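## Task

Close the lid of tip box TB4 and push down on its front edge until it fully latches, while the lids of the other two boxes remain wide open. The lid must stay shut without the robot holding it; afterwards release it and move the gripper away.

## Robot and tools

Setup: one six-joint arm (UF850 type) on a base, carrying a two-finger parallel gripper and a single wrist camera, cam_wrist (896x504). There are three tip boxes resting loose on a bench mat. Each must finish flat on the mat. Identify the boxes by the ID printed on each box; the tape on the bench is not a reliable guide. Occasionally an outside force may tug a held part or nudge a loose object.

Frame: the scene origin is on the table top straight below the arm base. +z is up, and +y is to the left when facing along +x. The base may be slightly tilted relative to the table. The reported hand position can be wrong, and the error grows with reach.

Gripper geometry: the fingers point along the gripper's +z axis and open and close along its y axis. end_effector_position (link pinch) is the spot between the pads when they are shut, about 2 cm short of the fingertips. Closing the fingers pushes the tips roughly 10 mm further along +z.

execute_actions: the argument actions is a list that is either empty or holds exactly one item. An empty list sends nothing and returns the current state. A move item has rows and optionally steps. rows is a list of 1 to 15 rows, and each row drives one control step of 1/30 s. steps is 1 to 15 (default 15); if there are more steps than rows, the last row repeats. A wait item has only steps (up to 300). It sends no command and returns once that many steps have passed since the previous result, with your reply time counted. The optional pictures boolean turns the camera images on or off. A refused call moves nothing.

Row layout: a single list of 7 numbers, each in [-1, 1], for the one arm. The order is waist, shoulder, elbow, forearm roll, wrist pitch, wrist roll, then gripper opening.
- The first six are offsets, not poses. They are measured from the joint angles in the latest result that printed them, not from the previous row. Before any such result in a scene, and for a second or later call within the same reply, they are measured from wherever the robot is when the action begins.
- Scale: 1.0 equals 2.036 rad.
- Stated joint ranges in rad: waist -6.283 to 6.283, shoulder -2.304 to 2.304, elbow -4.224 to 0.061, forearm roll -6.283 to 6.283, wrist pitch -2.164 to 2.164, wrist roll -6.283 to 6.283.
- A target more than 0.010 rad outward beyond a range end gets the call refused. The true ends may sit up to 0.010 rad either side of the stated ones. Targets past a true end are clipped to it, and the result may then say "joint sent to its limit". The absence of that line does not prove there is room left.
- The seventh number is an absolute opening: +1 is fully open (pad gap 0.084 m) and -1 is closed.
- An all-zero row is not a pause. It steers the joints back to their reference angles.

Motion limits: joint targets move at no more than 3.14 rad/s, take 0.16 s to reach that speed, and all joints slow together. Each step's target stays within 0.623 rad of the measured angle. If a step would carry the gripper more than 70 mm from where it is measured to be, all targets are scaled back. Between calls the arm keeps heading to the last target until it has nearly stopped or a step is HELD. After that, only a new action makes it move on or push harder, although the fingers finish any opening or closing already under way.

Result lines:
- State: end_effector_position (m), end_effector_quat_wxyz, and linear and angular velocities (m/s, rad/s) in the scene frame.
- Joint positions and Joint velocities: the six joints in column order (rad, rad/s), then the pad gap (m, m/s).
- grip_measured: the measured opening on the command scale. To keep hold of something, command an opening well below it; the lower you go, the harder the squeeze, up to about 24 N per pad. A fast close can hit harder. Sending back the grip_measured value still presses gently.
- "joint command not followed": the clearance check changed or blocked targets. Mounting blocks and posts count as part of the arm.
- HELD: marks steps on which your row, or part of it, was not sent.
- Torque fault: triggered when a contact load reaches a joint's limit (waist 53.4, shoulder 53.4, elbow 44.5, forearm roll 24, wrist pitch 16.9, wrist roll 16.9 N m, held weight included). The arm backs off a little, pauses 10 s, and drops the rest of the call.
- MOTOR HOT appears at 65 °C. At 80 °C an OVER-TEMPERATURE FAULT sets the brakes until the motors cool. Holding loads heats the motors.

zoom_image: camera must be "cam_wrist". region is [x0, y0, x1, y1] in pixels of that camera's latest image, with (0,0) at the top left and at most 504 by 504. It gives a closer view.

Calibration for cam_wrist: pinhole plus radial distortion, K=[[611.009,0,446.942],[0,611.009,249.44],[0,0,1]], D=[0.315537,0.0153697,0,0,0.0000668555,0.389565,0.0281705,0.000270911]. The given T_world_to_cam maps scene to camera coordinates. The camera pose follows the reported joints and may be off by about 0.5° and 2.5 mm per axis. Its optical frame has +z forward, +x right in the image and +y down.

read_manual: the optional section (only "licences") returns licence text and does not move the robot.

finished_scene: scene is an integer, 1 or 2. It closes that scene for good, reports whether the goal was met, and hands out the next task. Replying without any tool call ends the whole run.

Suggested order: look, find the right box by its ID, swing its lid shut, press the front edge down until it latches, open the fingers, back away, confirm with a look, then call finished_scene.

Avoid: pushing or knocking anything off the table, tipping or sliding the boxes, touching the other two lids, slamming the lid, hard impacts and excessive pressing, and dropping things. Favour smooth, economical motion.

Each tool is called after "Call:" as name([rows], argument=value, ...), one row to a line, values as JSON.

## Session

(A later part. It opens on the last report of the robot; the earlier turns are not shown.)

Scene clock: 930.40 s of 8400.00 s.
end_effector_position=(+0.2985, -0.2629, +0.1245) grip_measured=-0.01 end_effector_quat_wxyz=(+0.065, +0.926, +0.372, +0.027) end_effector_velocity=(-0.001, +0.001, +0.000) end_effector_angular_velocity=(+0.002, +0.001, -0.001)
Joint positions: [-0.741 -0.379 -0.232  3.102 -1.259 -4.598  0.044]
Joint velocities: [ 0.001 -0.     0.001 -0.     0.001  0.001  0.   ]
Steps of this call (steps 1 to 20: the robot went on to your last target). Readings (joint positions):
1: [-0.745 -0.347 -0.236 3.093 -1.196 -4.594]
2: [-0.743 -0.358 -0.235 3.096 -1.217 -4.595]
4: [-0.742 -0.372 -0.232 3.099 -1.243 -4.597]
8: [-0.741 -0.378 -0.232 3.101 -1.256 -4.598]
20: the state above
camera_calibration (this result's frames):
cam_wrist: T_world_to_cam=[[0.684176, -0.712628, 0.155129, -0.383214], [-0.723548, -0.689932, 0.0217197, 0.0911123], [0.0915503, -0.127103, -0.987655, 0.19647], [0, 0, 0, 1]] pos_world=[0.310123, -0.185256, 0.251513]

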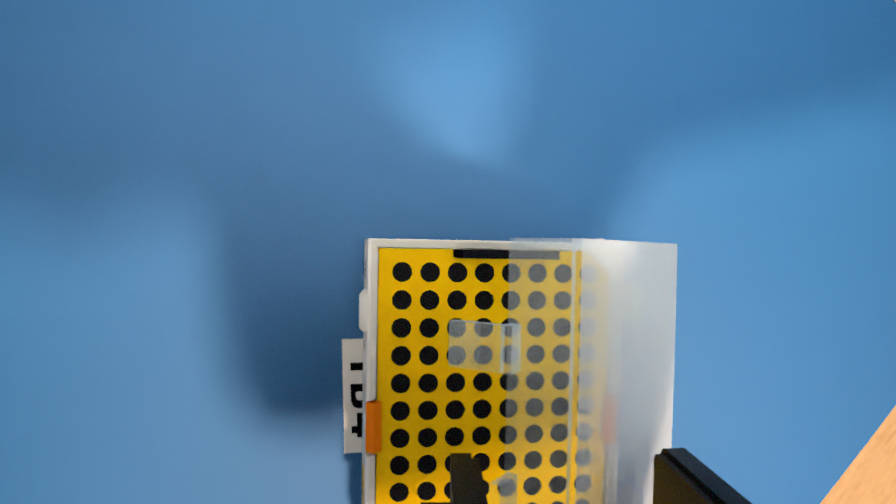

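Call:
execute_actions([
  {"rows": [[0.00081,-0.00709,-0.00076,0.00129,-0.01083,0.0,0.006],[0.00161,-0.01417,-0.00152,0.00258,-0.02167,0.00001,0.013],[0.00242,-0.02126,-0.00228,0.00387,-0.0325,0.00001,0.019],[0.00323,-0.02835,-0.00303,0.00516,-0.04333,0.00002,0.025],[0.00404,-0.03544,-0.00379,0.00645,-0.05417,0.00002,0.032],[0.00484,-0.04252,-0.00455,0.00774,-0.065,0.00003,0.038],[0.00565,-0.04961,-0.00531,0.00903,-0.07583,0.00003,0.044],[0.00646,-0.0567,-0.00607,0.01032,-0.08667,0.00004,0.051],[0.00726,-0.06378,-0.00683,0.01161,-0.0975,0.00004,0.057],[0.00807,-0.07087,-0.00759,0.0129,-0.10833,0.00005,0.063],[0.00888,-0.07796,-0.00835,0.0142,-0.11917,0.00005,0.07],[0.00969,-0.08504,-0.0091,0.01549,-0.13,0.00006,0.076],[0.01049,-0.09213,-0.00986,0.01678,-0.14083,0.00006,0.082],[0.0113,-0.09922,-0.01062,0.01807,-0.15167,0.00006,0.089],[0.01211,-0.10631,-0.01138,0.01936,-0.1625,0.00007,0.095]], "steps": 15},
], pictures=false)

Call:
execute_actions([
  {"steps": 20},
])

Scene clock: 952.37 s of 8400.00 s.
end_effector_position=(+0.2919, -0.2558, +0.1158) grip_measured=+0.07 end_effector_quat_wxyz=(+0.113, +0.921, +0.369, +0.047) end_effector_velocity=(-0.021, +0.022, -0.013) end_effector_angular_velocity=(-0.199, -0.187, +0.007)
Joint positions: [-0.722 -0.542 -0.249  3.131 -1.507 -4.598  0.047]
Joint velocities: [ 0.049 -0.43  -0.045  0.078 -0.656  0.     0.008]
Steps of this call (steps 1 to 15: the robot went on to your last target; steps 16 to 90: nothing new was sent; then 18.47 s passed at rest; steps 91 to 105: all 15 steps of this action). Readings (joint positions):
91: [-0.741 -0.379 -0.232 3.102 -1.259 -4.598]
92: [-0.740 -0.382 -0.232 3.102 -1.263 -4.598]
94: [-0.739 -0.395 -0.233 3.105 -1.284 -4.598]
98: [-0.733 -0.443 -0.238 3.113 -1.356 -4.598]
105: the state above

Scene clock: 953.03 s of 8400.00 s.
end_effector_position=(+0.2893, -0.2531, +0.1146) grip_measured=+0.08 end_effector_quat_wxyz=(+0.129, +0.919, +0.369, +0.053) end_effector_velocity=(-0.000, -0.001, +0.000) end_effector_angular_velocity=(-0.001, +0.001, -0.001)
Joint positions: [-0.716 -0.595 -0.255  3.141 -1.59  -4.598  0.048]
Joint velocities: [-0.002  0.001  0.001  0.     0.    -0.    -0.   ]
Steps of this call (steps 1 to 20: the robot went on to your last target). Readings (joint positions):
1: [-0.721 -0.556 -0.251 3.134 -1.529 -4.598]
2: [-0.719 -0.569 -0.252 3.136 -1.549 -4.598]
4: [-0.717 -0.586 -0.254 3.139 -1.574 -4.598]
8: [-0.716 -0.594 -0.255 3.141 -1.587 -4.598]
20: the state above
camera_calibration (this result's frames):
cam_wrist: T_world_to_cam=[[0.662381, -0.690781, 0.289954, -0.372018], [-0.725968, -0.687416, 0.0207387, 0.0928877], [0.184993, -0.224234, -0.956816, 0.133636], [0, 0, 0, 1]] pos_world=[0.289129, -0.163165, 0.233807]

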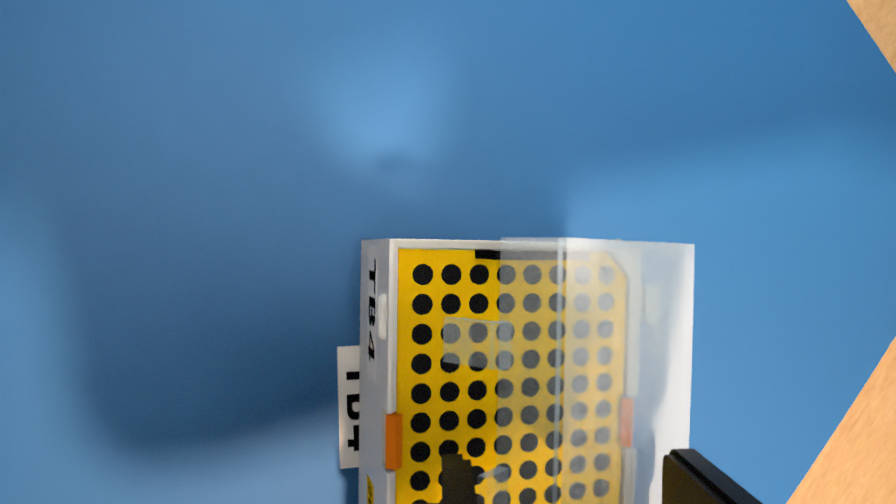

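Call:
execute_actions([
  {"rows": [[0.00082,-0.00694,-0.00206,0.00142,-0.00939,0.00054,0.098],[0.00163,-0.01388,-0.00412,0.00284,-0.01879,0.00109,0.101],[0.00245,-0.02082,-0.00618,0.00426,-0.02818,0.00163,0.105],[0.00326,-0.02776,-0.00824,0.00568,-0.03758,0.00217,0.108],[0.00408,-0.0347,-0.01029,0.0071,-0.04697,0.00272,0.111],[0.0049,-0.04164,-0.01235,0.00852,-0.05636,0.00326,0.114],[0.00571,-0.04858,-0.01441,0.00994,-0.06576,0.0038,0.117],[0.00653,-0.05552,-0.01647,0.01136,-0.07515,0.00435,0.121],[0.00734,-0.06246,-0.01853,0.01278,-0.08455,0.00489,0.124],[0.00816,-0.0694,-0.02059,0.0142,-0.09394,0.00544,0.127],[0.00898,-0.07634,-0.02265,0.01562,-0.10333,0.00598,0.13],[0.00979,-0.08328,-0.02471,0.01704,-0.11273,0.00652,0.133],[0.01061,-0.09022,-0.02677,0.01846,-0.12212,0.00707,0.137],[0.01142,-0.09716,-0.02882,0.01988,-0.13152,0.00761,0.14],[0.01224,-0.1041,-0.03088,0.0213,-0.14091,0.00815,0.143]], "steps": 15},
], pictures=false)

Call:
execute_actions([
  {"steps": 20},
])

Scene clock: 966.40 s of 8400.00 s.
end_effector_position=(+0.2843, -0.2483, +0.1043) grip_measured=+0.13 end_effector_quat_wxyz=(+0.177, +0.911, +0.365, +0.072) end_effector_velocity=(-0.018, +0.018, -0.019) end_effector_angular_velocity=(-0.201, -0.189, +0.005)
Joint positions: [-0.697 -0.756 -0.302  3.174 -1.806 -4.585  0.049]
Joint velocities: [ 0.05  -0.42  -0.125  0.088 -0.568  0.035  0.004]
Steps of this call (steps 1 to 15: the robot went on to your last target; steps 16 to 90: nothing new was sent; then 9.87 s passed at rest; steps 91 to 105: all 15 steps of this action). Readings (joint positions):
91: [-0.716 -0.596 -0.255 3.141 -1.590 -4.598]
92: [-0.716 -0.598 -0.256 3.142 -1.594 -4.597]
94: [-0.714 -0.611 -0.260 3.144 -1.612 -4.596]
98: [-0.709 -0.659 -0.274 3.154 -1.675 -4.593]
105: the state above

Scene clock: 967.07 s of 8400.00 s.
end_effector_position=(+0.2819, -0.2459, +0.1024) grip_measured=+0.13 end_effector_quat_wxyz=(+0.193, +0.908, +0.364, +0.078) end_effector_velocity=(-0.001, +0.000, +0.000) end_effector_angular_velocity=(+0.000, +0.002, +0.001)
Joint positions: [-0.691 -0.807 -0.318  3.184 -1.876 -4.581  0.05 ]
Joint velocities: [-0.002 -0.001  0.    -0.001  0.    -0.002 -0.   ]
Steps of this call (steps 1 to 20: the robot went on to your last target). Readings (joint positions):
1: [-0.696 -0.770 -0.306 3.177 -1.825 -4.584]
2: [-0.694 -0.782 -0.310 3.179 -1.842 -4.583]
4: [-0.692 -0.799 -0.315 3.182 -1.863 -4.582]
8: [-0.691 -0.806 -0.317 3.184 -1.874 -4.581]
20: the state above
camera_calibration (this result's frames):
cam_wrist: T_world_to_cam=[[0.62781, -0.655312, 0.420023, -0.353494], [-0.728504, -0.684731, 0.0205933, 0.0941788], [0.274108, -0.318918, -0.90728, 0.071388], [0, 0, 0, 1]] pos_world=[0.270969, -0.144395, 0.211305]

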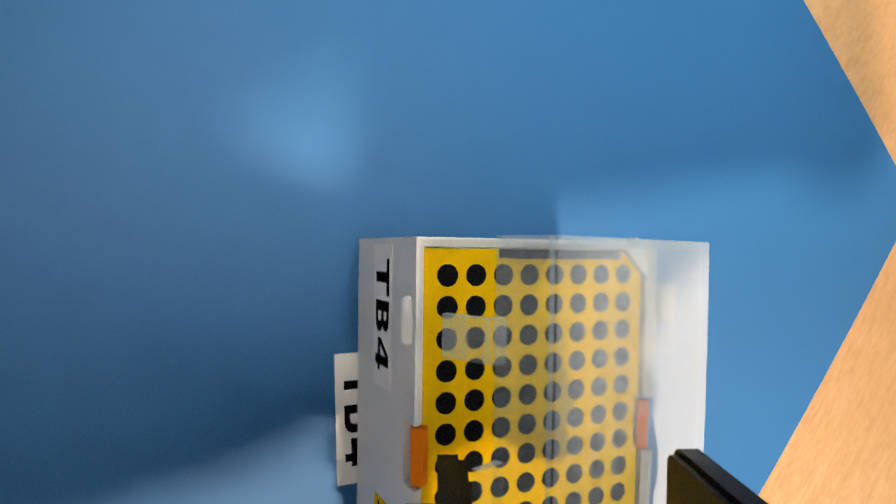

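Call:
zoom_image(camera="cam_wrist", region=[340, 225, 540, 345])

Region (340, 225, 540, 345) of cam_wrist's 896x504 image, scaled by 2.520, with more detail than that image has; it fills the top 302 rows of this view, and the rest is white.

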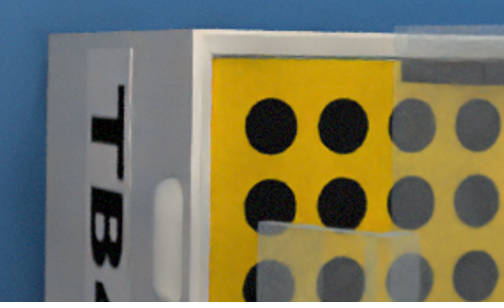

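Call:
execute_actions([
  {"rows": [[0.00058,-0.00457,-0.00207,0.00123,-0.0059,0.00068,0.146],[0.00116,-0.00914,-0.00414,0.00246,-0.0118,0.00136,0.149],[0.00174,-0.01371,-0.00621,0.0037,-0.0177,0.00203,0.152],[0.00232,-0.01828,-0.00828,0.00493,-0.0236,0.00271,0.156],[0.0029,-0.02286,-0.01035,0.00616,-0.02949,0.00339,0.159],[0.00349,-0.02743,-0.01242,0.00739,-0.03539,0.00407,0.162],[0.00407,-0.032,-0.01449,0.00862,-0.04129,0.00474,0.165],[0.00465,-0.03657,-0.01656,0.00985,-0.04719,0.00542,0.168],[0.00523,-0.04114,-0.01863,0.01109,-0.05309,0.0061,0.171],[0.00581,-0.04571,-0.0207,0.01232,-0.05899,0.00678,0.175],[0.00639,-0.05028,-0.02277,0.01355,-0.06489,0.00746,0.178],[0.00697,-0.05485,-0.02484,0.01478,-0.07079,0.00813,0.181],[0.00755,-0.05942,-0.02691,0.01601,-0.07668,0.00881,0.184],[0.00813,-0.06399,-0.02898,0.01725,-0.08258,0.00949,0.187],[0.00871,-0.06857,-0.03105,0.01848,-0.08848,0.01017,0.19]], "steps": 15},
], pictures=false)

Call:
execute_actions([
  {"steps": 20},
])

Scene clock: 1034.10 s of 8400.00 s.
end_effector_position=(+0.2790, -0.2431, +0.0950) grip_measured=+0.17 end_effector_quat_wxyz=(+0.229, +0.899, +0.360, +0.092) end_effector_velocity=(-0.009, +0.013, -0.015) end_effector_angular_velocity=(-0.148, -0.145, +0.008)
Joint positions: [-0.678 -0.914 -0.366  3.213 -2.014 -4.565  0.052]
Joint velocities: [ 0.039 -0.277 -0.126  0.074 -0.355  0.04   0.004]
Steps of this call (steps 1 to 15: the robot went on to your last target; steps 16 to 90: nothing new was sent; then 63.53 s passed at rest; steps 91 to 105: all 15 steps of this action). Readings (joint positions):
91: [-0.691 -0.807 -0.318 3.184 -1.877 -4.581]
92: [-0.691 -0.809 -0.318 3.185 -1.879 -4.581]
94: [-0.690 -0.818 -0.323 3.187 -1.891 -4.579]
98: [-0.686 -0.850 -0.337 3.196 -1.932 -4.575]
105: the state above

Scene clock: 1034.77 s of 8400.00 s.
end_effector_position=(+0.2778, -0.2417, +0.0934) grip_measured=+0.18 end_effector_quat_wxyz=(+0.240, +0.896, +0.360, +0.097) end_effector_velocity=(-0.001, +0.001, -0.000) end_effector_angular_velocity=(+0.001, +0.001, -0.001)
Joint positions: [-0.673 -0.947 -0.381  3.222 -2.057 -4.56   0.052]
Joint velocities: [ 0.    -0.002 -0.001  0.     0.     0.001 -0.   ]
Steps of this call (steps 1 to 20: the robot went on to your last target). Readings (joint positions):
1: [-0.676 -0.923 -0.370 3.216 -2.026 -4.564]
2: [-0.675 -0.932 -0.374 3.218 -2.036 -4.563]
4: [-0.674 -0.941 -0.378 3.220 -2.049 -4.561]
8: [-0.674 -0.946 -0.380 3.222 -2.055 -4.561]
20: the state above
camera_calibration (this result's frames):
cam_wrist: T_world_to_cam=[[0.593978, -0.619405, 0.513349, -0.335017], [-0.729907, -0.683249, 0.0201448, 0.0950099], [0.338268, -0.386663, -0.857943, 0.0269127], [0, 0, 0, 1]] pos_world=[0.259238, -0.13219, 0.193156]

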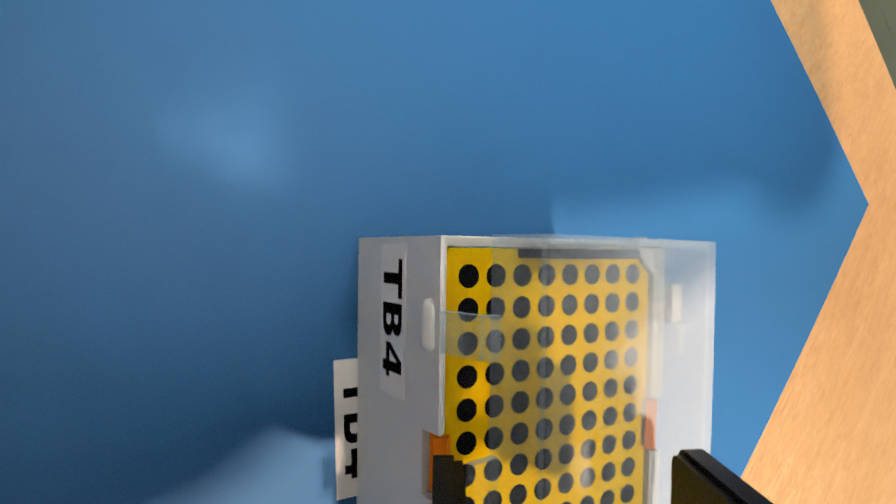

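Call:
zoom_image(camera="cam_wrist", region=[350, 225, 604, 504])

Region (350, 225, 604, 504) of cam_wrist's 896x504 image, scaled by 1.806, with more detail than that image has; it fills the left 459 columns of this view, and the rest is white.

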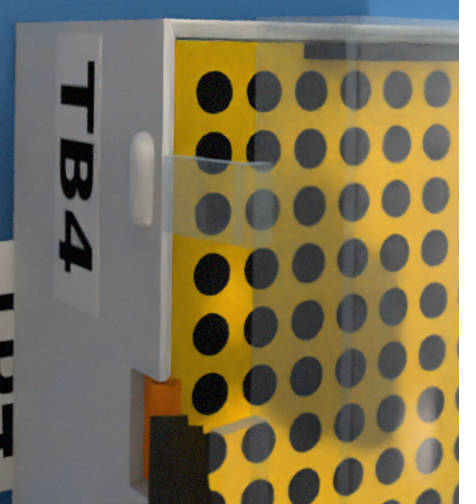

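Call:
execute_actions([
  {"rows": [[0,0,0,0,0,0,0.212],[0,0,0,0,0,0,0.234],[0,0,0,0,0,0,0.256],[0,0,0,0,0,0,0.278],[0,0,0,0,0,0,0.3],[0,0,0,0,0,0,0.322],[0,0,0,0,0,0,0.344],[0,0,0,0,0,0,0.366],[0,0,0,0,0,0,0.388],[0,0,0,0,0,0,0.41],[0,0,0,0,0,0,0.432],[0,0,0,0,0,0,0.454],[0,0,0,0,0,0,0.476],[0,0,0,0,0,0,0.498],[0,0,0,0,0,0,0.52]], "steps": 15},
], pictures=false)

Call:
execute_actions([
  {"steps": 15},
])

Scene clock: 1056.27 s of 8400.00 s.
end_effector_position=(+0.2778, -0.2417, +0.0934) grip_measured=+0.47 end_effector_quat_wxyz=(+0.240, +0.896, +0.360, +0.097) end_effector_velocity=(-0.000, -0.000, -0.000) end_effector_angular_velocity=(-0.000, +0.001, -0.001)
Joint positions: [-0.673 -0.947 -0.381  3.222 -2.057 -4.56   0.064]
Joint velocities: [-0.     0.001  0.     0.001  0.001  0.001  0.027]
Steps of this call (steps 1 to 15: the robot went on to your last target; steps 16 to 90: nothing new was sent; then 18.00 s passed at rest; steps 91 to 105: all 15 steps of this action). Readings (joint positions):
91: [-0.673 -0.947 -0.381 3.222 -2.057 -4.560]
92: [-0.673 -0.947 -0.381 3.222 -2.057 -4.560]
94: [-0.673 -0.947 -0.381 3.222 -2.057 -4.560]
98: [-0.673 -0.947 -0.381 3.222 -2.057 -4.560]
105: the state above

Scene clock: 1056.77 s of 8400.00 s.
end_effector_position=(+0.2778, -0.2417, +0.0934) grip_measured=+0.51 end_effector_quat_wxyz=(+0.240, +0.896, +0.360, +0.097) end_effector_velocity=(+0.000, +0.001, -0.000) end_effector_angular_velocity=(+0.001, +0.001, +0.001)
Joint positions: [-0.673 -0.947 -0.381  3.222 -2.057 -4.56   0.066]
Joint velocities: [ 0.001 -0.     0.     0.     0.001 -0.     0.   ]
Steps of this call (steps 1 to 15: the robot went on to your last target). Readings (joint positions):
1: [-0.673 -0.947 -0.381 3.222 -2.057 -4.560]
2: [-0.673 -0.947 -0.381 3.222 -2.057 -4.560]
4: [-0.673 -0.947 -0.381 3.222 -2.057 -4.560]
8: [-0.673 -0.947 -0.381 3.222 -2.057 -4.560]
15: the state above
The arm was judged still, so your last target was given up. Only a new action makes it travel on or press farther. Fingers that are still opening or closing keep moving.
camera_calibration (this result's frames):
cam_wrist: T_world_to_cam=[[0.593978, -0.619404, 0.51335, -0.335017], [-0.729907, -0.683249, 0.0201449, 0.0950099], [0.338268, -0.386663, -0.857943, 0.0269122], [0, 0, 0, 1]] pos_world=[0.259238, -0.13219, 0.193156]

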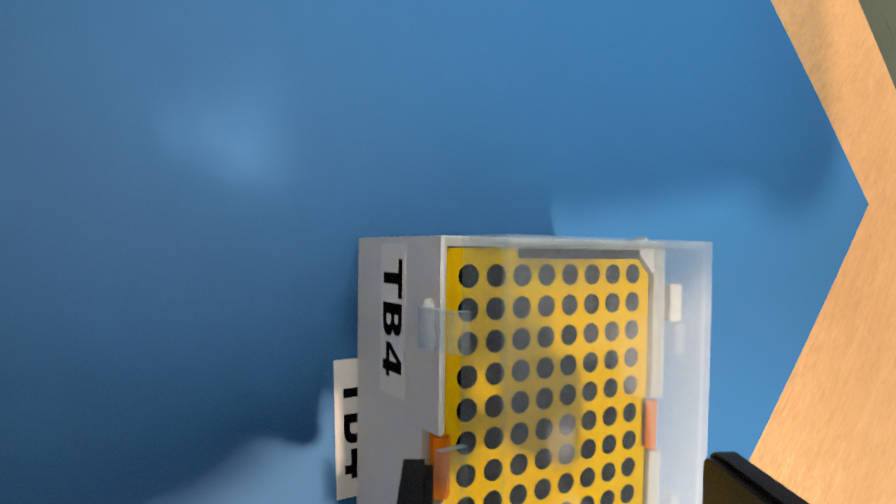

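Call:
zoom_image(camera="cam_wrist", region=[350, 225, 604, 504])

Region (350, 225, 604, 504) of cam_wrist's 896x504 image, scaled by 1.806, with more detail than that image has; it fills the left 459 columns of this view, and the rest is white.

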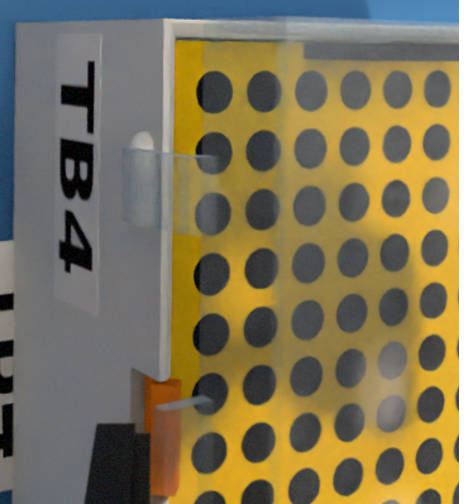

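Call:
execute_actions([
  {"rows": [[-0.0011,0.00862,0.00346,-0.0024,0.01364,-0.00112,0.52],[-0.00219,0.01725,0.00691,-0.0048,0.02728,-0.00224,0.52],[-0.00329,0.02587,0.01037,-0.0072,0.04092,-0.00335,0.52],[-0.00439,0.0345,0.01382,-0.0096,0.05457,-0.00447,0.52],[-0.00549,0.04312,0.01728,-0.012,0.06821,-0.00559,0.52],[-0.00658,0.05175,0.02073,-0.0144,0.08185,-0.00671,0.52],[-0.00768,0.06037,0.02419,-0.0168,0.09549,-0.00782,0.52],[-0.00878,0.069,0.02765,-0.0192,0.10913,-0.00894,0.52],[-0.00988,0.07762,0.0311,-0.0216,0.12277,-0.01006,0.52],[-0.01097,0.08624,0.03456,-0.024,0.13641,-0.01118,0.52],[-0.01207,0.09487,0.03801,-0.02641,0.15006,-0.01229,0.52],[-0.01317,0.10349,0.04147,-0.02881,0.1637,-0.01341,0.52],[-0.01426,0.11212,0.04493,-0.03121,0.17734,-0.01453,0.52],[-0.01536,0.12074,0.04838,-0.03361,0.19098,-0.01565,0.52],[-0.01646,0.12937,0.05184,-0.03601,0.20462,-0.01676,0.52]], "steps": 15},
], pictures=false)

Call:
execute_actions([
  {"steps": 14},
], pictures=false)

Scene clock: 1138.10 s of 8400.00 s.
end_effector_position=(+0.2762, -0.2406, +0.0995) grip_measured=+0.51 end_effector_quat_wxyz=(+0.153, +0.916, +0.366, +0.061) end_effector_velocity=(-0.014, +0.017, +0.036) end_effector_angular_velocity=(+0.381, +0.353, +0.019)
Joint positions: [-0.698 -0.751 -0.303  3.168 -1.748 -4.586  0.066]
Joint velocities: [-0.067  0.522  0.21  -0.145  0.825 -0.067 -0.   ]
Steps of this call (steps 1 to 90: nothing new was sent; then 77.83 s passed at rest; steps 91 to 105: all 15 steps of this action). Readings (joint positions):
91: [-0.673 -0.947 -0.381 3.222 -2.056 -4.560]
92: [-0.674 -0.944 -0.380 3.221 -2.051 -4.561]
94: [-0.676 -0.928 -0.373 3.217 -2.026 -4.563]
98: [-0.683 -0.871 -0.351 3.201 -1.937 -4.570]
105: the state above

Scene clock: 1138.57 s of 8400.00 s.
end_effector_position=(+0.2738, -0.2376, +0.1049) grip_measured=+0.51 end_effector_quat_wxyz=(+0.121, +0.920, +0.369, +0.049) end_effector_velocity=(+0.001, -0.001, +0.001) end_effector_angular_velocity=(-0.000, -0.000, +0.000)
Joint positions: [-0.707 -0.684 -0.275  3.149 -1.64  -4.594  0.066]
Joint velocities: [-0.     0.004  0.001 -0.     0.002 -0.     0.   ]
Steps of this call (steps 1 to 14: the robot went on to your last target). Readings (joint positions):
1: [-0.701 -0.734 -0.296 3.163 -1.720 -4.588]
2: [-0.703 -0.717 -0.289 3.158 -1.695 -4.590]
4: [-0.705 -0.695 -0.280 3.152 -1.661 -4.593]
8: [-0.707 -0.685 -0.276 3.149 -1.643 -4.594]
14: the state above

Call:
execute_actions([
  {"rows": [[-0.00102,0.00872,0.00114,-0.00204,0.01605,0.00006,0.52],[-0.00204,0.01743,0.00228,-0.00408,0.0321,0.00011,0.52],[-0.00306,0.02615,0.00342,-0.00612,0.04815,0.00017,0.52],[-0.00408,0.03487,0.00456,-0.00816,0.0642,0.00023,0.52],[-0.0051,0.04359,0.0057,-0.0102,0.08025,0.00028,0.52],[-0.00612,0.0523,0.00683,-0.01224,0.0963,0.00034,0.52],[-0.00714,0.06102,0.00797,-0.01428,0.11236,0.0004,0.52],[-0.00816,0.06974,0.00911,-0.01632,0.12841,0.00045,0.52],[-0.00919,0.07846,0.01025,-0.01836,0.14446,0.00051,0.52],[-0.01021,0.08717,0.01139,-0.0204,0.16051,0.00057,0.52],[-0.01123,0.09589,0.01253,-0.02244,0.17656,0.00062,0.2],[-0.01225,0.10461,0.01367,-0.02448,0.19261,0.00068,-0.1],[-0.01327,0.11333,0.01481,-0.02652,0.20866,0.00074,-0.4],[-0.01429,0.12204,0.01595,-0.02856,0.22471,0.00079,-0.7],[-0.01531,0.13076,0.01709,-0.0306,0.24076,0.00085,-1]], "steps": 15},
], pictures=false)

Call:
execute_actions([
  {"steps": 20},
])

Scene clock: 1149.17 s of 8400.00 s.
end_effector_position=(+0.2725, -0.2354, +0.1108) grip_measured=-0.18 end_effector_quat_wxyz=(+0.032, +0.928, +0.371, +0.015) end_effector_velocity=(-0.011, +0.011, +0.038) end_effector_angular_velocity=(+0.374, +0.356, +0.020)
Joint positions: [-0.73  -0.488 -0.25   3.103 -1.28  -4.593  0.036]
Joint velocities: [-0.061  0.527  0.07  -0.125  0.97   0.004 -0.217]
Steps of this call (steps 1 to 30: the robot went on to your last target; steps 31 to 90: nothing new was sent; then 7.10 s passed at rest; steps 91 to 105: all 15 steps of this action). Readings (joint positions):
91: [-0.707 -0.683 -0.275 3.149 -1.640 -4.595]
92: [-0.707 -0.681 -0.275 3.148 -1.634 -4.594]
94: [-0.709 -0.665 -0.273 3.144 -1.605 -4.594]
98: [-0.716 -0.609 -0.266 3.131 -1.502 -4.594]
105: the state above

Scene clock: 1149.83 s of 8400.00 s.
end_effector_position=(+0.2705, -0.2339, +0.1169) grip_measured=-1.00 end_effector_quat_wxyz=(+0.000, +0.928, +0.373, +0.001) end_effector_velocity=(-0.001, -0.000, +0.000) end_effector_angular_velocity=(+0.000, +0.001, -0.000)
Joint positions: [-0.738 -0.418 -0.241  3.086 -1.15  -4.593  0.   ]
Joint velocities: [-0.002  0.001  0.001 -0.002  0.001 -0.     0.   ]
Steps of this call (steps 1 to 20: the robot went on to your last target). Readings (joint positions):
1: [-0.732 -0.470 -0.248 3.099 -1.248 -4.593]
2: [-0.734 -0.454 -0.245 3.095 -1.218 -4.593]
4: [-0.736 -0.431 -0.243 3.090 -1.176 -4.593]
8: [-0.738 -0.420 -0.241 3.087 -1.154 -4.593]
20: the state above
camera_calibration (this result's frames):
cam_wrist: T_world_to_cam=[[0.692934, -0.720811, 0.0165582, -0.330319], [-0.720991, -0.692622, 0.0211372, 0.0898446], [-0.00376733, -0.026585, -0.999639, 0.24581], [0, 0, 0, 1]] pos_world=[0.294592, -0.169334, 0.249292]

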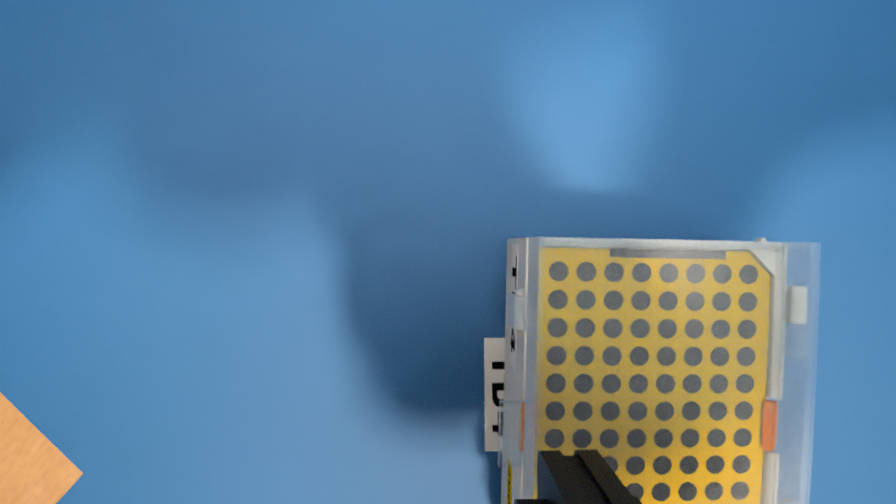

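Call:
zoom_image(camera="cam_wrist", region=[470, 225, 690, 504])

Region (470, 225, 690, 504) of cam_wrist's 896x504 image, scaled by 1.806, with more detail than that image has; it fills the left 397 columns of this view, and the rest is white.

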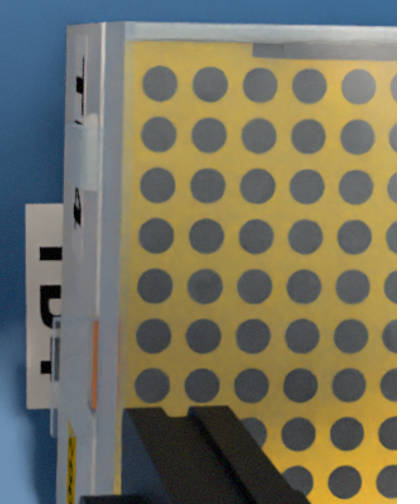

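Call:
execute_actions([
  {"rows": [[0.00007,-0.001,-0.00082,0.00006,-0.00018,0,-1],[0.00013,-0.002,-0.00164,0.00013,-0.00036,0.00001,-1],[0.0002,-0.003,-0.00246,0.00019,-0.00054,0.00001,-1],[0.00026,-0.00401,-0.00328,0.00025,-0.00072,0.00001,-1],[0.00033,-0.00501,-0.00411,0.00032,-0.0009,0.00001,-1],[0.00039,-0.00601,-0.00493,0.00038,-0.00108,0.00002,-1],[0.00046,-0.00701,-0.00575,0.00044,-0.00126,0.00002,-1],[0.00052,-0.00801,-0.00657,0.00051,-0.00144,0.00002,-1],[0.00059,-0.00901,-0.00739,0.00057,-0.00163,0.00002,-1],[0.00065,-0.01001,-0.00821,0.00063,-0.00181,0.00003,-1],[0.00072,-0.01101,-0.00903,0.00069,-0.00199,0.00003,-1],[0.00078,-0.01202,-0.00985,0.00076,-0.00217,0.00003,-1],[0.00085,-0.01302,-0.01067,0.00082,-0.00235,0.00003,-1],[0.00091,-0.01402,-0.0115,0.00088,-0.00253,0.00004,-1],[0.00098,-0.01502,-0.01232,0.00095,-0.00271,0.00004,-1]], "steps": 15},
], pictures=false)

Call:
execute_actions([
  {"steps": 12},
], pictures=false)

Scene clock: 1186.40 s of 8400.00 s.
end_effector_position=(+0.2707, -0.2340, +0.1091) grip_measured=-1.00 end_effector_quat_wxyz=(+0.000, +0.928, +0.373, +0.001) end_effector_velocity=(+0.001, -0.000, -0.020) end_effector_angular_velocity=(+0.000, -0.001, -0.001)
Joint positions: [-0.736 -0.442 -0.26   3.088 -1.155 -4.593  0.   ]
Joint velocities: [ 0.005 -0.06  -0.05   0.004 -0.011  0.001  0.   ]
Steps of this call (steps 1 to 15: the robot went on to your last target; steps 16 to 90: nothing new was sent; then 33.07 s passed at rest; steps 91 to 105: all 15 steps of this action). Readings (joint positions):
91: [-0.738 -0.418 -0.241 3.086 -1.150 -4.593]
92: [-0.738 -0.418 -0.241 3.086 -1.150 -4.593]
94: [-0.738 -0.420 -0.243 3.087 -1.151 -4.593]
98: [-0.737 -0.428 -0.249 3.087 -1.152 -4.593]
105: the state above

Scene clock: 1186.80 s of 8400.00 s.
end_effector_position=(+0.2707, -0.2340, +0.1069) grip_measured=-1.00 end_effector_quat_wxyz=(+0.000, +0.928, +0.373, +0.001) end_effector_velocity=(+0.000, -0.000, -0.000) end_effector_angular_velocity=(-0.001, -0.000, +0.000)
Joint positions: [-0.736 -0.448 -0.266  3.088 -1.156 -4.593  0.   ]
Joint velocities: [ 0.    -0.    -0.001  0.001 -0.    -0.     0.   ]
Steps of this call (steps 1 to 12: the robot went on to your last target). Readings (joint positions):
1: [-0.736 -0.444 -0.262 3.088 -1.155 -4.593]
2: [-0.736 -0.445 -0.263 3.088 -1.155 -4.593]
4: [-0.736 -0.447 -0.265 3.088 -1.156 -4.593]
8: [-0.736 -0.448 -0.266 3.088 -1.156 -4.593]
12: the state above

Call:
execute_actions([
  {"rows": [[0.00003,-0.0005,-0.00041,0.00003,-0.00009,0,-1],[0.00007,-0.001,-0.00082,0.00006,-0.00018,0,-1],[0.0001,-0.0015,-0.00123,0.00009,-0.00027,0,-1],[0.00013,-0.002,-0.00164,0.00013,-0.00036,0.00001,-1],[0.00016,-0.0025,-0.00205,0.00016,-0.00045,0.00001,-1],[0.0002,-0.003,-0.00246,0.00019,-0.00054,0.00001,-1],[0.00023,-0.0035,-0.00287,0.00022,-0.00063,0.00001,-1],[0.00026,-0.00401,-0.00328,0.00025,-0.00072,0.00001,-1],[0.00029,-0.00451,-0.00369,0.00028,-0.00081,0.00001,-1],[0.00033,-0.00501,-0.00411,0.00032,-0.0009,0.00001,-1],[0.00036,-0.00551,-0.00452,0.00035,-0.00099,0.00001,-1],[0.00039,-0.00601,-0.00493,0.00038,-0.00108,0.00002,-1],[0.00042,-0.00651,-0.00534,0.00041,-0.00117,0.00002,-1],[0.00046,-0.00701,-0.00575,0.00044,-0.00126,0.00002,-1],[0.00049,-0.00751,-0.00616,0.00047,-0.00135,0.00002,-1]], "steps": 15},
], pictures=false)

Call:
execute_actions([
  {"steps": 12},
])

Scene clock: 1199.33 s of 8400.00 s.
end_effector_position=(+0.2707, -0.2340, +0.1030) grip_measured=-1.00 end_effector_quat_wxyz=(+0.000, +0.928, +0.373, +0.001) end_effector_velocity=(+0.000, +0.000, -0.010) end_effector_angular_velocity=(+0.000, -0.000, +0.001)
Joint positions: [-0.735 -0.46  -0.275  3.089 -1.158 -4.593  0.   ]
Joint velocities: [ 0.003 -0.029 -0.025  0.003 -0.005 -0.     0.   ]
Steps of this call (steps 1 to 15: the robot went on to your last target; steps 16 to 90: nothing new was sent; then 9.03 s passed at rest; steps 91 to 105: all 15 steps of this action). Readings (joint positions):
91: [-0.736 -0.448 -0.266 3.088 -1.156 -4.593]
92: [-0.736 -0.449 -0.266 3.088 -1.156 -4.593]
94: [-0.736 -0.450 -0.267 3.088 -1.156 -4.593]
98: [-0.736 -0.453 -0.270 3.089 -1.157 -4.593]
105: the state above

Scene clock: 1199.73 s of 8400.00 s.
end_effector_position=(+0.2707, -0.2340, +0.1019) grip_measured=-1.00 end_effector_quat_wxyz=(+0.000, +0.928, +0.373, +0.001) end_effector_velocity=(+0.000, +0.000, -0.000) end_effector_angular_velocity=(+0.001, -0.000, +0.001)
Joint positions: [-0.735 -0.464 -0.278  3.089 -1.159 -4.593  0.   ]
Joint velocities: [ 0.    -0.001 -0.    -0.001 -0.    -0.001  0.   ]
Steps of this call (steps 1 to 12: the robot went on to your last target). Readings (joint positions):
1: [-0.735 -0.461 -0.276 3.089 -1.158 -4.593]
2: [-0.735 -0.462 -0.277 3.089 -1.158 -4.593]
4: [-0.735 -0.463 -0.278 3.089 -1.158 -4.593]
8: [-0.735 -0.464 -0.278 3.089 -1.159 -4.593]
12: the state above
camera_calibration (this result's frames):
cam_wrist: T_world_to_cam=[[0.692924, -0.72082, 0.0165728, -0.330359], [-0.721001, -0.692612, 0.0211284, 0.0902032], [-0.00375128, -0.0265893, -0.999639, 0.230874], [0, 0, 0, 1]] pos_world=[0.294816, -0.169515, 0.23436]

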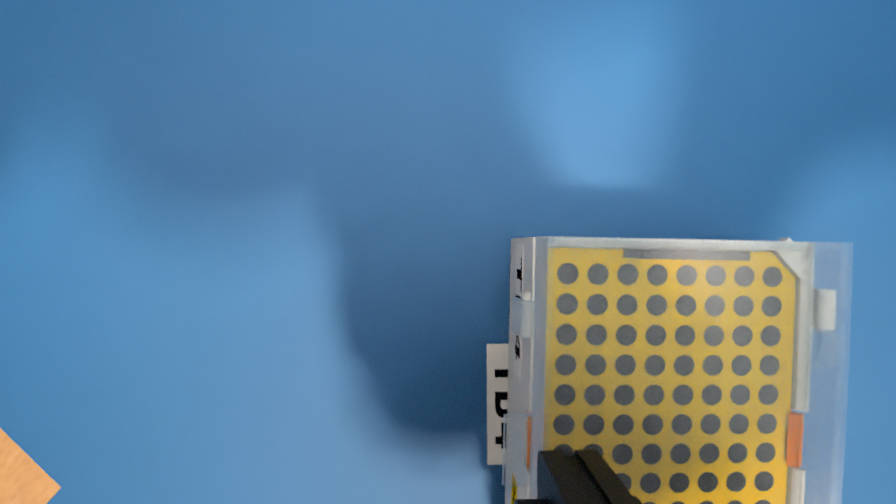

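Call:
execute_actions([
  {"rows": [[0.00003,-0.0005,-0.00041,0.00003,-0.00009,0,-1],[0.00007,-0.001,-0.00082,0.00006,-0.00018,0,-1],[0.0001,-0.0015,-0.00123,0.00009,-0.00027,0,-1],[0.00013,-0.002,-0.00164,0.00013,-0.00036,0.00001,-1],[0.00016,-0.0025,-0.00205,0.00016,-0.00045,0.00001,-1],[0.0002,-0.003,-0.00246,0.00019,-0.00054,0.00001,-1],[0.00023,-0.0035,-0.00287,0.00022,-0.00063,0.00001,-1],[0.00026,-0.00401,-0.00328,0.00025,-0.00072,0.00001,-1],[0.00029,-0.00451,-0.00369,0.00028,-0.00081,0.00001,-1],[0.00033,-0.00501,-0.00411,0.00032,-0.0009,0.00001,-1],[0.00036,-0.00551,-0.00452,0.00035,-0.00099,0.00001,-1],[0.00039,-0.00601,-0.00493,0.00038,-0.00108,0.00002,-1],[0.00042,-0.00651,-0.00534,0.00041,-0.00117,0.00002,-1],[0.00046,-0.00701,-0.00575,0.00044,-0.00126,0.00002,-1],[0.00049,-0.00751,-0.00616,0.00047,-0.00135,0.00002,-1]], "steps": 15},
], pictures=false)

Call:
execute_actions([
  {"steps": 12},
])

Scene clock: 1206.80 s of 8400.00 s.
end_effector_position=(+0.2707, -0.2340, +0.0980) grip_measured=-1.00 end_effector_quat_wxyz=(+0.000, +0.928, +0.373, +0.001) end_effector_velocity=(-0.001, +0.001, -0.010) end_effector_angular_velocity=(+0.002, +0.002, -0.000)
Joint positions: [-0.734 -0.476 -0.288  3.09  -1.161 -4.593  0.   ]
Joint velocities: [ 0.002 -0.032 -0.024  0.002 -0.004  0.     0.   ]
Steps of this call (steps 1 to 15: the robot went on to your last target; steps 16 to 90: nothing new was sent; then 3.57 s passed at rest; steps 91 to 105: all 15 steps of this action). Readings (joint positions):
91: [-0.735 -0.464 -0.278 3.089 -1.159 -4.593]
92: [-0.735 -0.464 -0.278 3.089 -1.159 -4.593]
94: [-0.735 -0.465 -0.279 3.089 -1.159 -4.593]
98: [-0.735 -0.468 -0.282 3.090 -1.159 -4.593]
105: the state above

Scene clock: 1207.20 s of 8400.00 s.
end_effector_position=(+0.2707, -0.2340, +0.0969) grip_measured=-1.00 end_effector_quat_wxyz=(+0.000, +0.928, +0.373, +0.001) end_effector_velocity=(+0.001, -0.000, -0.000) end_effector_angular_velocity=(-0.001, -0.002, +0.001)
Joint positions: [-0.734 -0.479 -0.291  3.09  -1.161 -4.593  0.   ]
Joint velocities: [ 0.001  0.001 -0.001 -0.    -0.001 -0.001  0.   ]
Steps of this call (steps 1 to 12: the robot went on to your last target). Readings (joint positions):
1: [-0.734 -0.477 -0.289 3.090 -1.161 -4.593]
2: [-0.734 -0.477 -0.289 3.090 -1.161 -4.593]
4: [-0.734 -0.478 -0.290 3.090 -1.161 -4.593]
8: [-0.734 -0.479 -0.291 3.090 -1.161 -4.593]
12: the state above
camera_calibration (this result's frames):
cam_wrist: T_world_to_cam=[[0.692929, -0.720815, 0.0165711, -0.330195], [-0.720996, -0.692617, 0.0211251, 0.0903173], [-0.00374988, -0.0265859, -0.999639, 0.225878], [0, 0, 0, 1]] pos_world=[0.294767, -0.169449, 0.22936]

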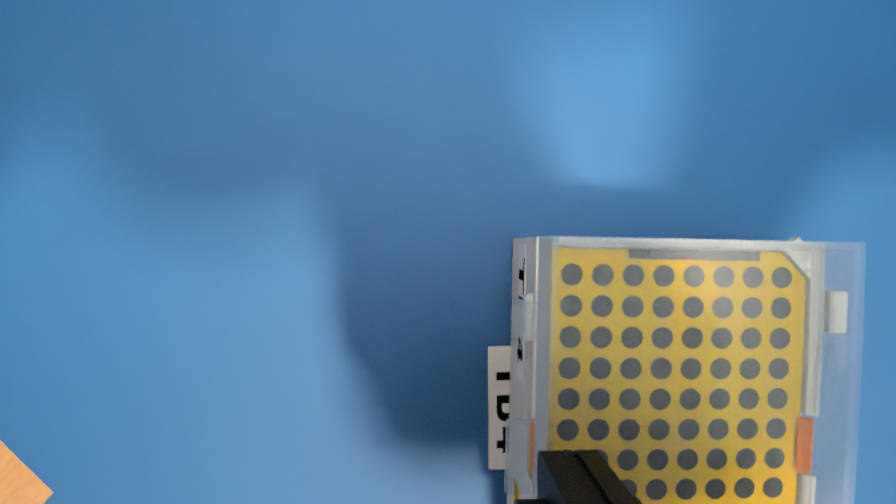

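Call:
zoom_image(camera="cam_wrist", region=[480, 225, 680, 504])

Region (480, 225, 680, 504) of cam_wrist's 896x504 image, scaled by 1.806, with more detail than that image has; it fills the left 361 columns of this view, and the rest is white.

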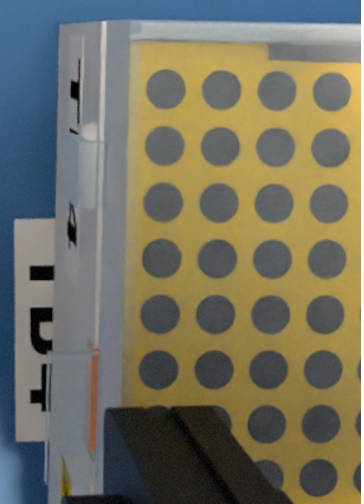

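Call:
execute_actions([
  {"rows": [[0.00002,-0.0003,-0.00025,0.00002,-0.00005,0,-1],[0.00004,-0.0006,-0.00049,0.00004,-0.00011,0,-1],[0.00006,-0.0009,-0.00074,0.00006,-0.00016,0,-1],[0.00008,-0.0012,-0.00099,0.00008,-0.00022,0,-1],[0.0001,-0.0015,-0.00123,0.00009,-0.00027,0,-1],[0.00012,-0.0018,-0.00148,0.00011,-0.00033,0,-1],[0.00014,-0.0021,-0.00172,0.00013,-0.00038,0.00001,-1],[0.00016,-0.0024,-0.00197,0.00015,-0.00043,0.00001,-1],[0.00018,-0.0027,-0.00222,0.00017,-0.00049,0.00001,-1],[0.0002,-0.003,-0.00246,0.00019,-0.00054,0.00001,-1],[0.00022,-0.0033,-0.00271,0.00021,-0.0006,0.00001,-1],[0.00023,-0.0036,-0.00296,0.00023,-0.00065,0.00001,-1],[0.00025,-0.00391,-0.0032,0.00025,-0.0007,0.00001,-1],[0.00027,-0.00421,-0.00345,0.00027,-0.00076,0.00001,-1],[0.00029,-0.00451,-0.00369,0.00028,-0.00081,0.00001,-1]], "steps": 15},
], pictures=false)

Call:
execute_actions([
  {"steps": 12},
], pictures=false)

Scene clock: 1218.63 s of 8400.00 s.
end_effector_position=(+0.2705, -0.2338, +0.0946) grip_measured=-1.00 end_effector_quat_wxyz=(+0.000, +0.928, +0.373, +0.001) end_effector_velocity=(-0.000, -0.000, -0.007) end_effector_angular_velocity=(-0.001, +0.001, -0.001)
Joint positions: [-0.734 -0.486 -0.296  3.091 -1.162 -4.593  0.   ]
Joint velocities: [ 0.001 -0.02  -0.016  0.002 -0.004 -0.     0.   ]
Steps of this call (steps 1 to 15: the robot went on to your last target; steps 16 to 90: nothing new was sent; then 7.93 s passed at rest; steps 91 to 105: all 15 steps of this action). Readings (joint positions):
91: [-0.734 -0.479 -0.291 3.090 -1.161 -4.593]
92: [-0.734 -0.479 -0.291 3.090 -1.161 -4.593]
94: [-0.734 -0.480 -0.291 3.090 -1.161 -4.593]
98: [-0.734 -0.482 -0.293 3.090 -1.162 -4.593]
105: the state above

Scene clock: 1219.03 s of 8400.00 s.
end_effector_position=(+0.2707, -0.2339, +0.0939) grip_measured=-1.00 end_effector_quat_wxyz=(+0.001, +0.928, +0.373, +0.002) end_effector_velocity=(+0.001, -0.000, -0.000) end_effector_angular_velocity=(-0.001, -0.001, -0.001)
Joint positions: [-0.733 -0.488 -0.298  3.091 -1.163 -4.593  0.   ]
Joint velocities: [ 0.001  0.001 -0.001  0.001  0.001  0.001  0.   ]
Steps of this call (steps 1 to 12: the robot went on to your last target). Readings (joint positions):
1: [-0.734 -0.487 -0.297 3.091 -1.163 -4.593]
2: [-0.734 -0.487 -0.297 3.091 -1.163 -4.593]
4: [-0.733 -0.488 -0.298 3.091 -1.163 -4.593]
8: [-0.733 -0.488 -0.298 3.091 -1.163 -4.593]
12: the state above

Call:
execute_actions([
  {"rows": [[0.00001,-0.0002,-0.00016,0.00001,-0.00004,0,-1],[0.00003,-0.0004,-0.00033,0.00003,-0.00007,0,-1],[0.00004,-0.0006,-0.00049,0.00004,-0.00011,0,-1],[0.00005,-0.0008,-0.00066,0.00005,-0.00014,0,-1],[0.00007,-0.001,-0.00082,0.00006,-0.00018,0,-1],[0.00008,-0.0012,-0.00099,0.00008,-0.00022,0,-1],[0.00009,-0.0014,-0.00115,0.00009,-0.00025,0,-1],[0.0001,-0.0016,-0.00131,0.0001,-0.00029,0,-1],[0.00012,-0.0018,-0.00148,0.00011,-0.00033,0,-1],[0.00013,-0.002,-0.00164,0.00013,-0.00036,0.00001,-1],[0.00014,-0.0022,-0.00181,0.00014,-0.0004,0.00001,-1],[0.00016,-0.0024,-0.00197,0.00015,-0.00043,0.00001,-1],[0.00017,-0.0026,-0.00213,0.00016,-0.00047,0.00001,-1],[0.00018,-0.0028,-0.0023,0.00018,-0.00051,0.00001,-1],[0.0002,-0.003,-0.00246,0.00019,-0.00054,0.00001,-1]], "steps": 15},
], pictures=false)

Call:
execute_actions([
  {"steps": 12},
], pictures=false)

Scene clock: 1230.10 s of 8400.00 s.
end_effector_position=(+0.2705, -0.2338, +0.0925) grip_measured=-1.00 end_effector_quat_wxyz=(+0.001, +0.928, +0.373, +0.001) end_effector_velocity=(-0.002, +0.002, -0.002) end_effector_angular_velocity=(+0.002, +0.002, -0.001)
Joint positions: [-0.733 -0.493 -0.302  3.091 -1.164 -4.593  0.   ]
Joint velocities: [ 0.002 -0.012 -0.005  0.001 -0.004  0.001  0.   ]
Steps of this call (steps 1 to 15: the robot went on to your last target; steps 16 to 90: nothing new was sent; then 7.57 s passed at rest; steps 91 to 105: all 15 steps of this action). Readings (joint positions):
91: [-0.733 -0.488 -0.298 3.091 -1.163 -4.593]
92: [-0.733 -0.488 -0.298 3.091 -1.163 -4.593]
94: [-0.733 -0.489 -0.299 3.091 -1.163 -4.593]
98: [-0.733 -0.490 -0.300 3.091 -1.163 -4.593]
105: the state above

Scene clock: 1230.50 s of 8400.00 s.
end_effector_position=(+0.2704, -0.2337, +0.0922) grip_measured=-1.00 end_effector_quat_wxyz=(+0.000, +0.928, +0.373, +0.001) end_effector_velocity=(-0.000, +0.000, -0.000) end_effector_angular_velocity=(+0.002, +0.001, +0.002)
Joint positions: [-0.733 -0.494 -0.303  3.091 -1.164 -4.593  0.   ]
Joint velocities: [ 0.    -0.001 -0.001 -0.001  0.002 -0.001  0.   ]
Steps of this call (steps 1 to 12: the robot went on to your last target). Readings (joint positions):
1: [-0.733 -0.493 -0.302 3.091 -1.164 -4.593]
2: [-0.733 -0.493 -0.302 3.091 -1.164 -4.593]
4: [-0.733 -0.494 -0.302 3.091 -1.165 -4.593]
8: [-0.733 -0.494 -0.302 3.091 -1.164 -4.593]
12: the state above

Call:
execute_actions(actions=[])

Call:
zoom_image(camera="cam_wrist", region=[480, 225, 680, 504])

Scene clock: 1234.40 s of 8400.00 s.
end_effector_position=(+0.2706, -0.2339, +0.0919) grip_measured=-1.00 end_effector_quat_wxyz=(+0.001, +0.928, +0.373, +0.002) end_effector_velocity=(-0.000, -0.000, -0.000) end_effector_angular_velocity=(+0.000, -0.000, -0.000)
Joint positions: [-0.733 -0.494 -0.303  3.091 -1.164 -4.593  0.   ]
Joint velocities: [-0.001 -0.001 -0.    -0.002 -0.001 -0.     0.   ]
Steps of this call (steps 1 to 15: the robot went on to your last target; steps 16 to 90: nothing new was sent; then 0.90 s passed at rest). Readings (joint positions):
1: [-0.733 -0.494 -0.303 3.091 -1.164 -4.593]
2: [-0.733 -0.494 -0.303 3.091 -1.164 -4.593]
4: [-0.733 -0.494 -0.303 3.091 -1.164 -4.593]
8: [-0.733 -0.494 -0.303 3.091 -1.164 -4.593]
90: the state above
The arm was judged still, so your last target was given up. Only a new action makes it travel on or press farther. Fingers that are still opening or closing keep moving.
camera_calibration (this result's frames):
cam_wrist: T_world_to_cam=[[0.692937, -0.720805, 0.0166853, -0.329994], [-0.720989, -0.692624, 0.0211168, 0.0904323], [-0.00366442, -0.0266625, -0.999638, 0.220816], [0, 0, 0, 1]] pos_world=[0.294675, -0.169338, 0.224333]

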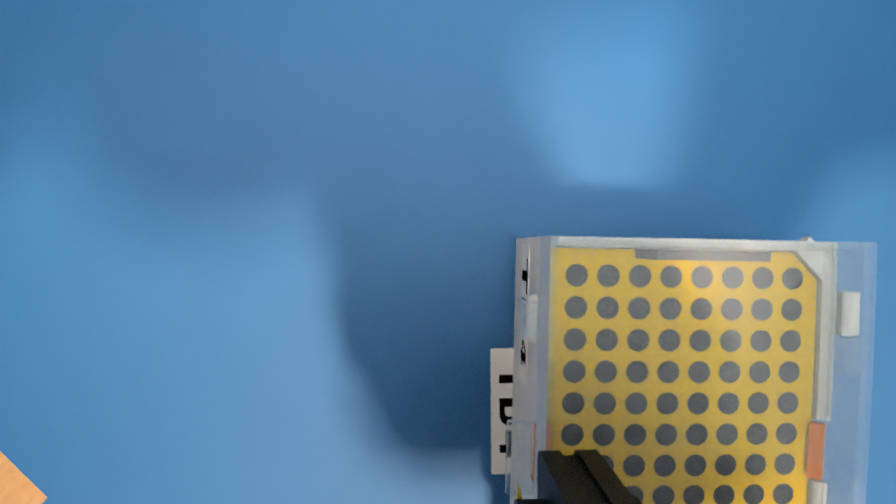

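Region (480, 225, 680, 504) of cam_wrist's 896x504 image, scaled by 1.806, with more detail than that image has; it fills the left 361 columns of this view, and the rest is white.

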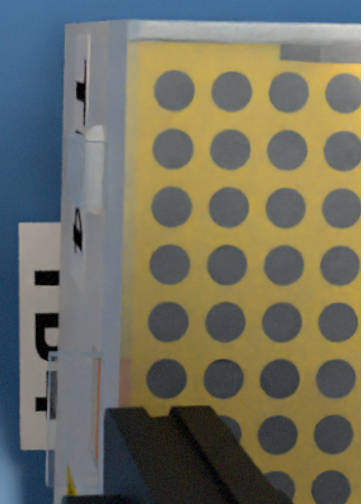

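Call:
execute_actions([
  {"rows": [[-0.0001,0.0015,0.00123,-0.00009,0.00027,0,-1],[-0.0002,0.003,0.00246,-0.00019,0.00054,-0.00001,-1],[-0.00029,0.00451,0.00369,-0.00028,0.00081,-0.00001,-1],[-0.00039,0.00601,0.00493,-0.00038,0.00108,-0.00002,-1],[-0.00049,0.00751,0.00616,-0.00047,0.00135,-0.00002,-1],[-0.00059,0.00901,0.00739,-0.00057,0.00163,-0.00002,-1],[-0.00068,0.01051,0.00862,-0.00066,0.0019,-0.00003,-1],[-0.00078,0.01202,0.00985,-0.00076,0.00217,-0.00003,-1],[-0.00088,0.01352,0.01108,-0.00085,0.00244,-0.00004,-1],[-0.00098,0.01502,0.01232,-0.00095,0.00271,-0.00004,-1],[-0.00108,0.01652,0.01355,-0.00104,0.00298,-0.00004,-1],[-0.00117,0.01802,0.01478,-0.00114,0.00325,-0.00005,-1],[-0.00127,0.01953,0.01601,-0.00123,0.00352,-0.00005,-1],[-0.00137,0.02103,0.01724,-0.00133,0.00379,-0.00005,-1],[-0.00147,0.02253,0.01847,-0.00142,0.00406,-0.00006,-1]], "steps": 15},
], pictures=false)

Call:
execute_actions([
  {"steps": 12},
], pictures=false)

Scene clock: 1273.40 s of 8400.00 s.
end_effector_position=(+0.2710, -0.2342, +0.1034) grip_measured=-1.00 end_effector_quat_wxyz=(+0.001, +0.928, +0.373, +0.002) end_effector_velocity=(-0.002, +0.001, +0.031) end_effector_angular_velocity=(+0.001, +0.004, +0.000)
Joint positions: [-0.735 -0.458 -0.275  3.089 -1.158 -4.593  0.   ]
Joint velocities: [-0.006  0.09   0.079 -0.004  0.016 -0.001  0.   ]
Steps of this call (steps 1 to 90: nothing new was sent; then 35.50 s passed at rest; steps 91 to 105: all 15 steps of this action). Readings (joint positions):
91: [-0.733 -0.494 -0.303 3.091 -1.164 -4.593]
92: [-0.733 -0.494 -0.303 3.091 -1.164 -4.593]
94: [-0.733 -0.491 -0.302 3.091 -1.162 -4.593]
98: [-0.734 -0.480 -0.294 3.090 -1.161 -4.593]
105: the state above

Scene clock: 1273.80 s of 8400.00 s.
end_effector_position=(+0.2708, -0.2341, +0.1069) grip_measured=-1.00 end_effector_quat_wxyz=(+0.001, +0.928, +0.373, +0.002) end_effector_velocity=(-0.001, -0.000, +0.001) end_effector_angular_velocity=(-0.001, +0.002, -0.001)
Joint positions: [-0.736 -0.448 -0.266  3.088 -1.156 -4.593  0.   ]
Joint velocities: [-0.     0.     0.002  0.002 -0.001 -0.     0.   ]
Steps of this call (steps 1 to 12: the robot went on to your last target). Readings (joint positions):
1: [-0.736 -0.455 -0.272 3.089 -1.157 -4.593]
2: [-0.736 -0.453 -0.270 3.089 -1.157 -4.593]
4: [-0.736 -0.450 -0.267 3.088 -1.156 -4.593]
8: [-0.736 -0.449 -0.266 3.088 -1.156 -4.593]
12: the state above

Call:
execute_actions([
  {"rows": [[0.00231,-0.01598,-0.00078,0.00417,-0.02872,0.00119,-1],[0.00462,-0.03197,-0.00157,0.00833,-0.05743,0.00237,-1],[0.00692,-0.04795,-0.00235,0.0125,-0.08615,0.00356,-1],[0.00923,-0.06394,-0.00314,0.01667,-0.11487,0.00475,-1],[0.01154,-0.07992,-0.00392,0.02083,-0.14358,0.00594,-1],[0.01385,-0.09591,-0.0047,0.025,-0.1723,0.00712,-1],[0.01616,-0.11189,-0.00549,0.02917,-0.20102,0.00831,-1],[0.01847,-0.12788,-0.00627,0.03333,-0.22973,0.0095,-1],[0.02077,-0.14386,-0.00705,0.0375,-0.25845,0.01069,-1],[0.02308,-0.15985,-0.00784,0.04167,-0.28716,0.01187,-1],[0.02539,-0.17583,-0.00862,0.04583,-0.31588,0.01306,-1],[0.0277,-0.19182,-0.00941,0.05,-0.3446,0.01425,-1],[0.03001,-0.2078,-0.01019,0.05417,-0.37331,0.01543,-1],[0.03231,-0.22378,-0.01097,0.05833,-0.40203,0.01662,-1],[0.03462,-0.23977,-0.01176,0.0625,-0.43075,0.01781,-1]], "steps": 15},
], pictures=false)

Call:
execute_actions([
  {"steps": 20},
])

Scene clock: 1294.03 s of 8400.00 s.
end_effector_position=(+0.2601, -0.2238, +0.1055) grip_measured=-1.00 end_effector_quat_wxyz=(+0.136, +0.921, +0.361, +0.053) end_effector_velocity=(-0.038, +0.037, +0.064) end_effector_angular_velocity=(-0.600, -0.553, +0.053)
Joint positions: [-0.687 -0.789 -0.282  3.177 -1.768 -4.567  0.   ]
Joint velocities: [ 0.14  -0.958 -0.047  0.25  -1.717  0.071  0.   ]
Steps of this call (steps 1 to 30: the robot went on to your last target; steps 31 to 90: nothing new was sent; then 16.73 s passed at rest; steps 91 to 105: all 15 steps of this action). Readings (joint positions):
91: [-0.736 -0.448 -0.266 3.088 -1.156 -4.593]
92: [-0.735 -0.452 -0.266 3.089 -1.164 -4.592]
94: [-0.732 -0.477 -0.268 3.096 -1.211 -4.590]
98: [-0.718 -0.574 -0.272 3.121 -1.381 -4.583]
105: the state above

Scene clock: 1294.70 s of 8400.00 s.
end_effector_position=(+0.2546, -0.2176, +0.1200) grip_measured=-1.00 end_effector_quat_wxyz=(+0.193, +0.908, +0.364, +0.078) end_effector_velocity=(-0.001, +0.001, +0.000) end_effector_angular_velocity=(+0.002, +0.001, +0.001)
Joint positions: [-0.666 -0.936 -0.29   3.216 -2.033 -4.556  0.   ]
Joint velocities: [ 0.    -0.003  0.    -0.001 -0.001 -0.001  0.   ]
Steps of this call (steps 1 to 20: the robot went on to your last target). Readings (joint positions):
1: [-0.682 -0.822 -0.284 3.186 -1.826 -4.565]
2: [-0.678 -0.853 -0.286 3.194 -1.881 -4.563]
4: [-0.671 -0.903 -0.288 3.207 -1.969 -4.559]
8: [-0.666 -0.933 -0.289 3.215 -2.026 -4.557]
20: the state above
camera_calibration (this result's frames):
cam_wrist: T_world_to_cam=[[0.627773, -0.6551, 0.42041, -0.3252], [-0.728511, -0.684715, 0.0208913, 0.0931695], [0.274175, -0.319389, -0.907094, 0.103734], [0, 0, 0, 1]] pos_world=[0.243585, -0.116112, 0.228867]

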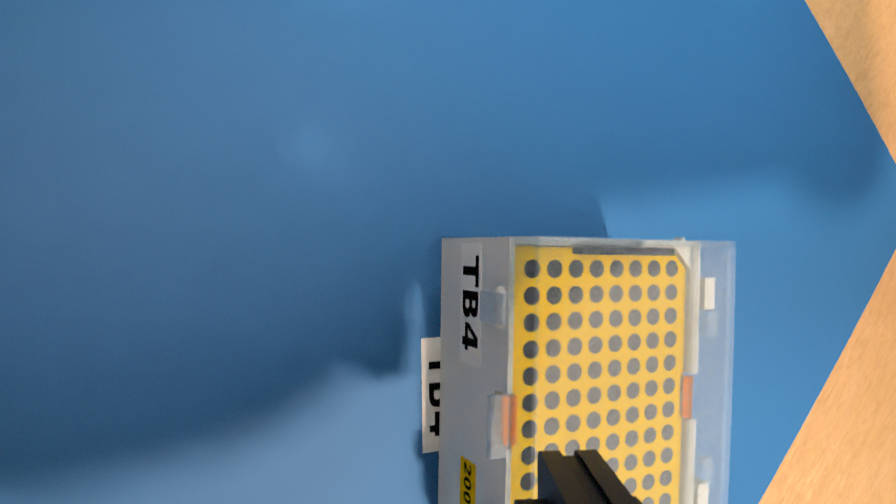

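Call:
zoom_image(camera="cam_wrist", region=[410, 225, 660, 504])

Region (410, 225, 660, 504) of cam_wrist's 896x504 image, scaled by 1.806, with more detail than that image has; it fills the left 452 columns of this view, and the rest is white.

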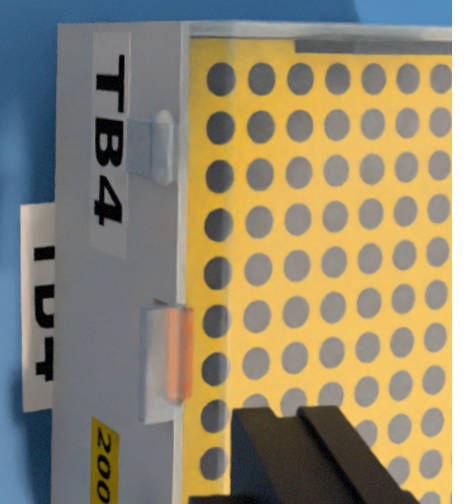

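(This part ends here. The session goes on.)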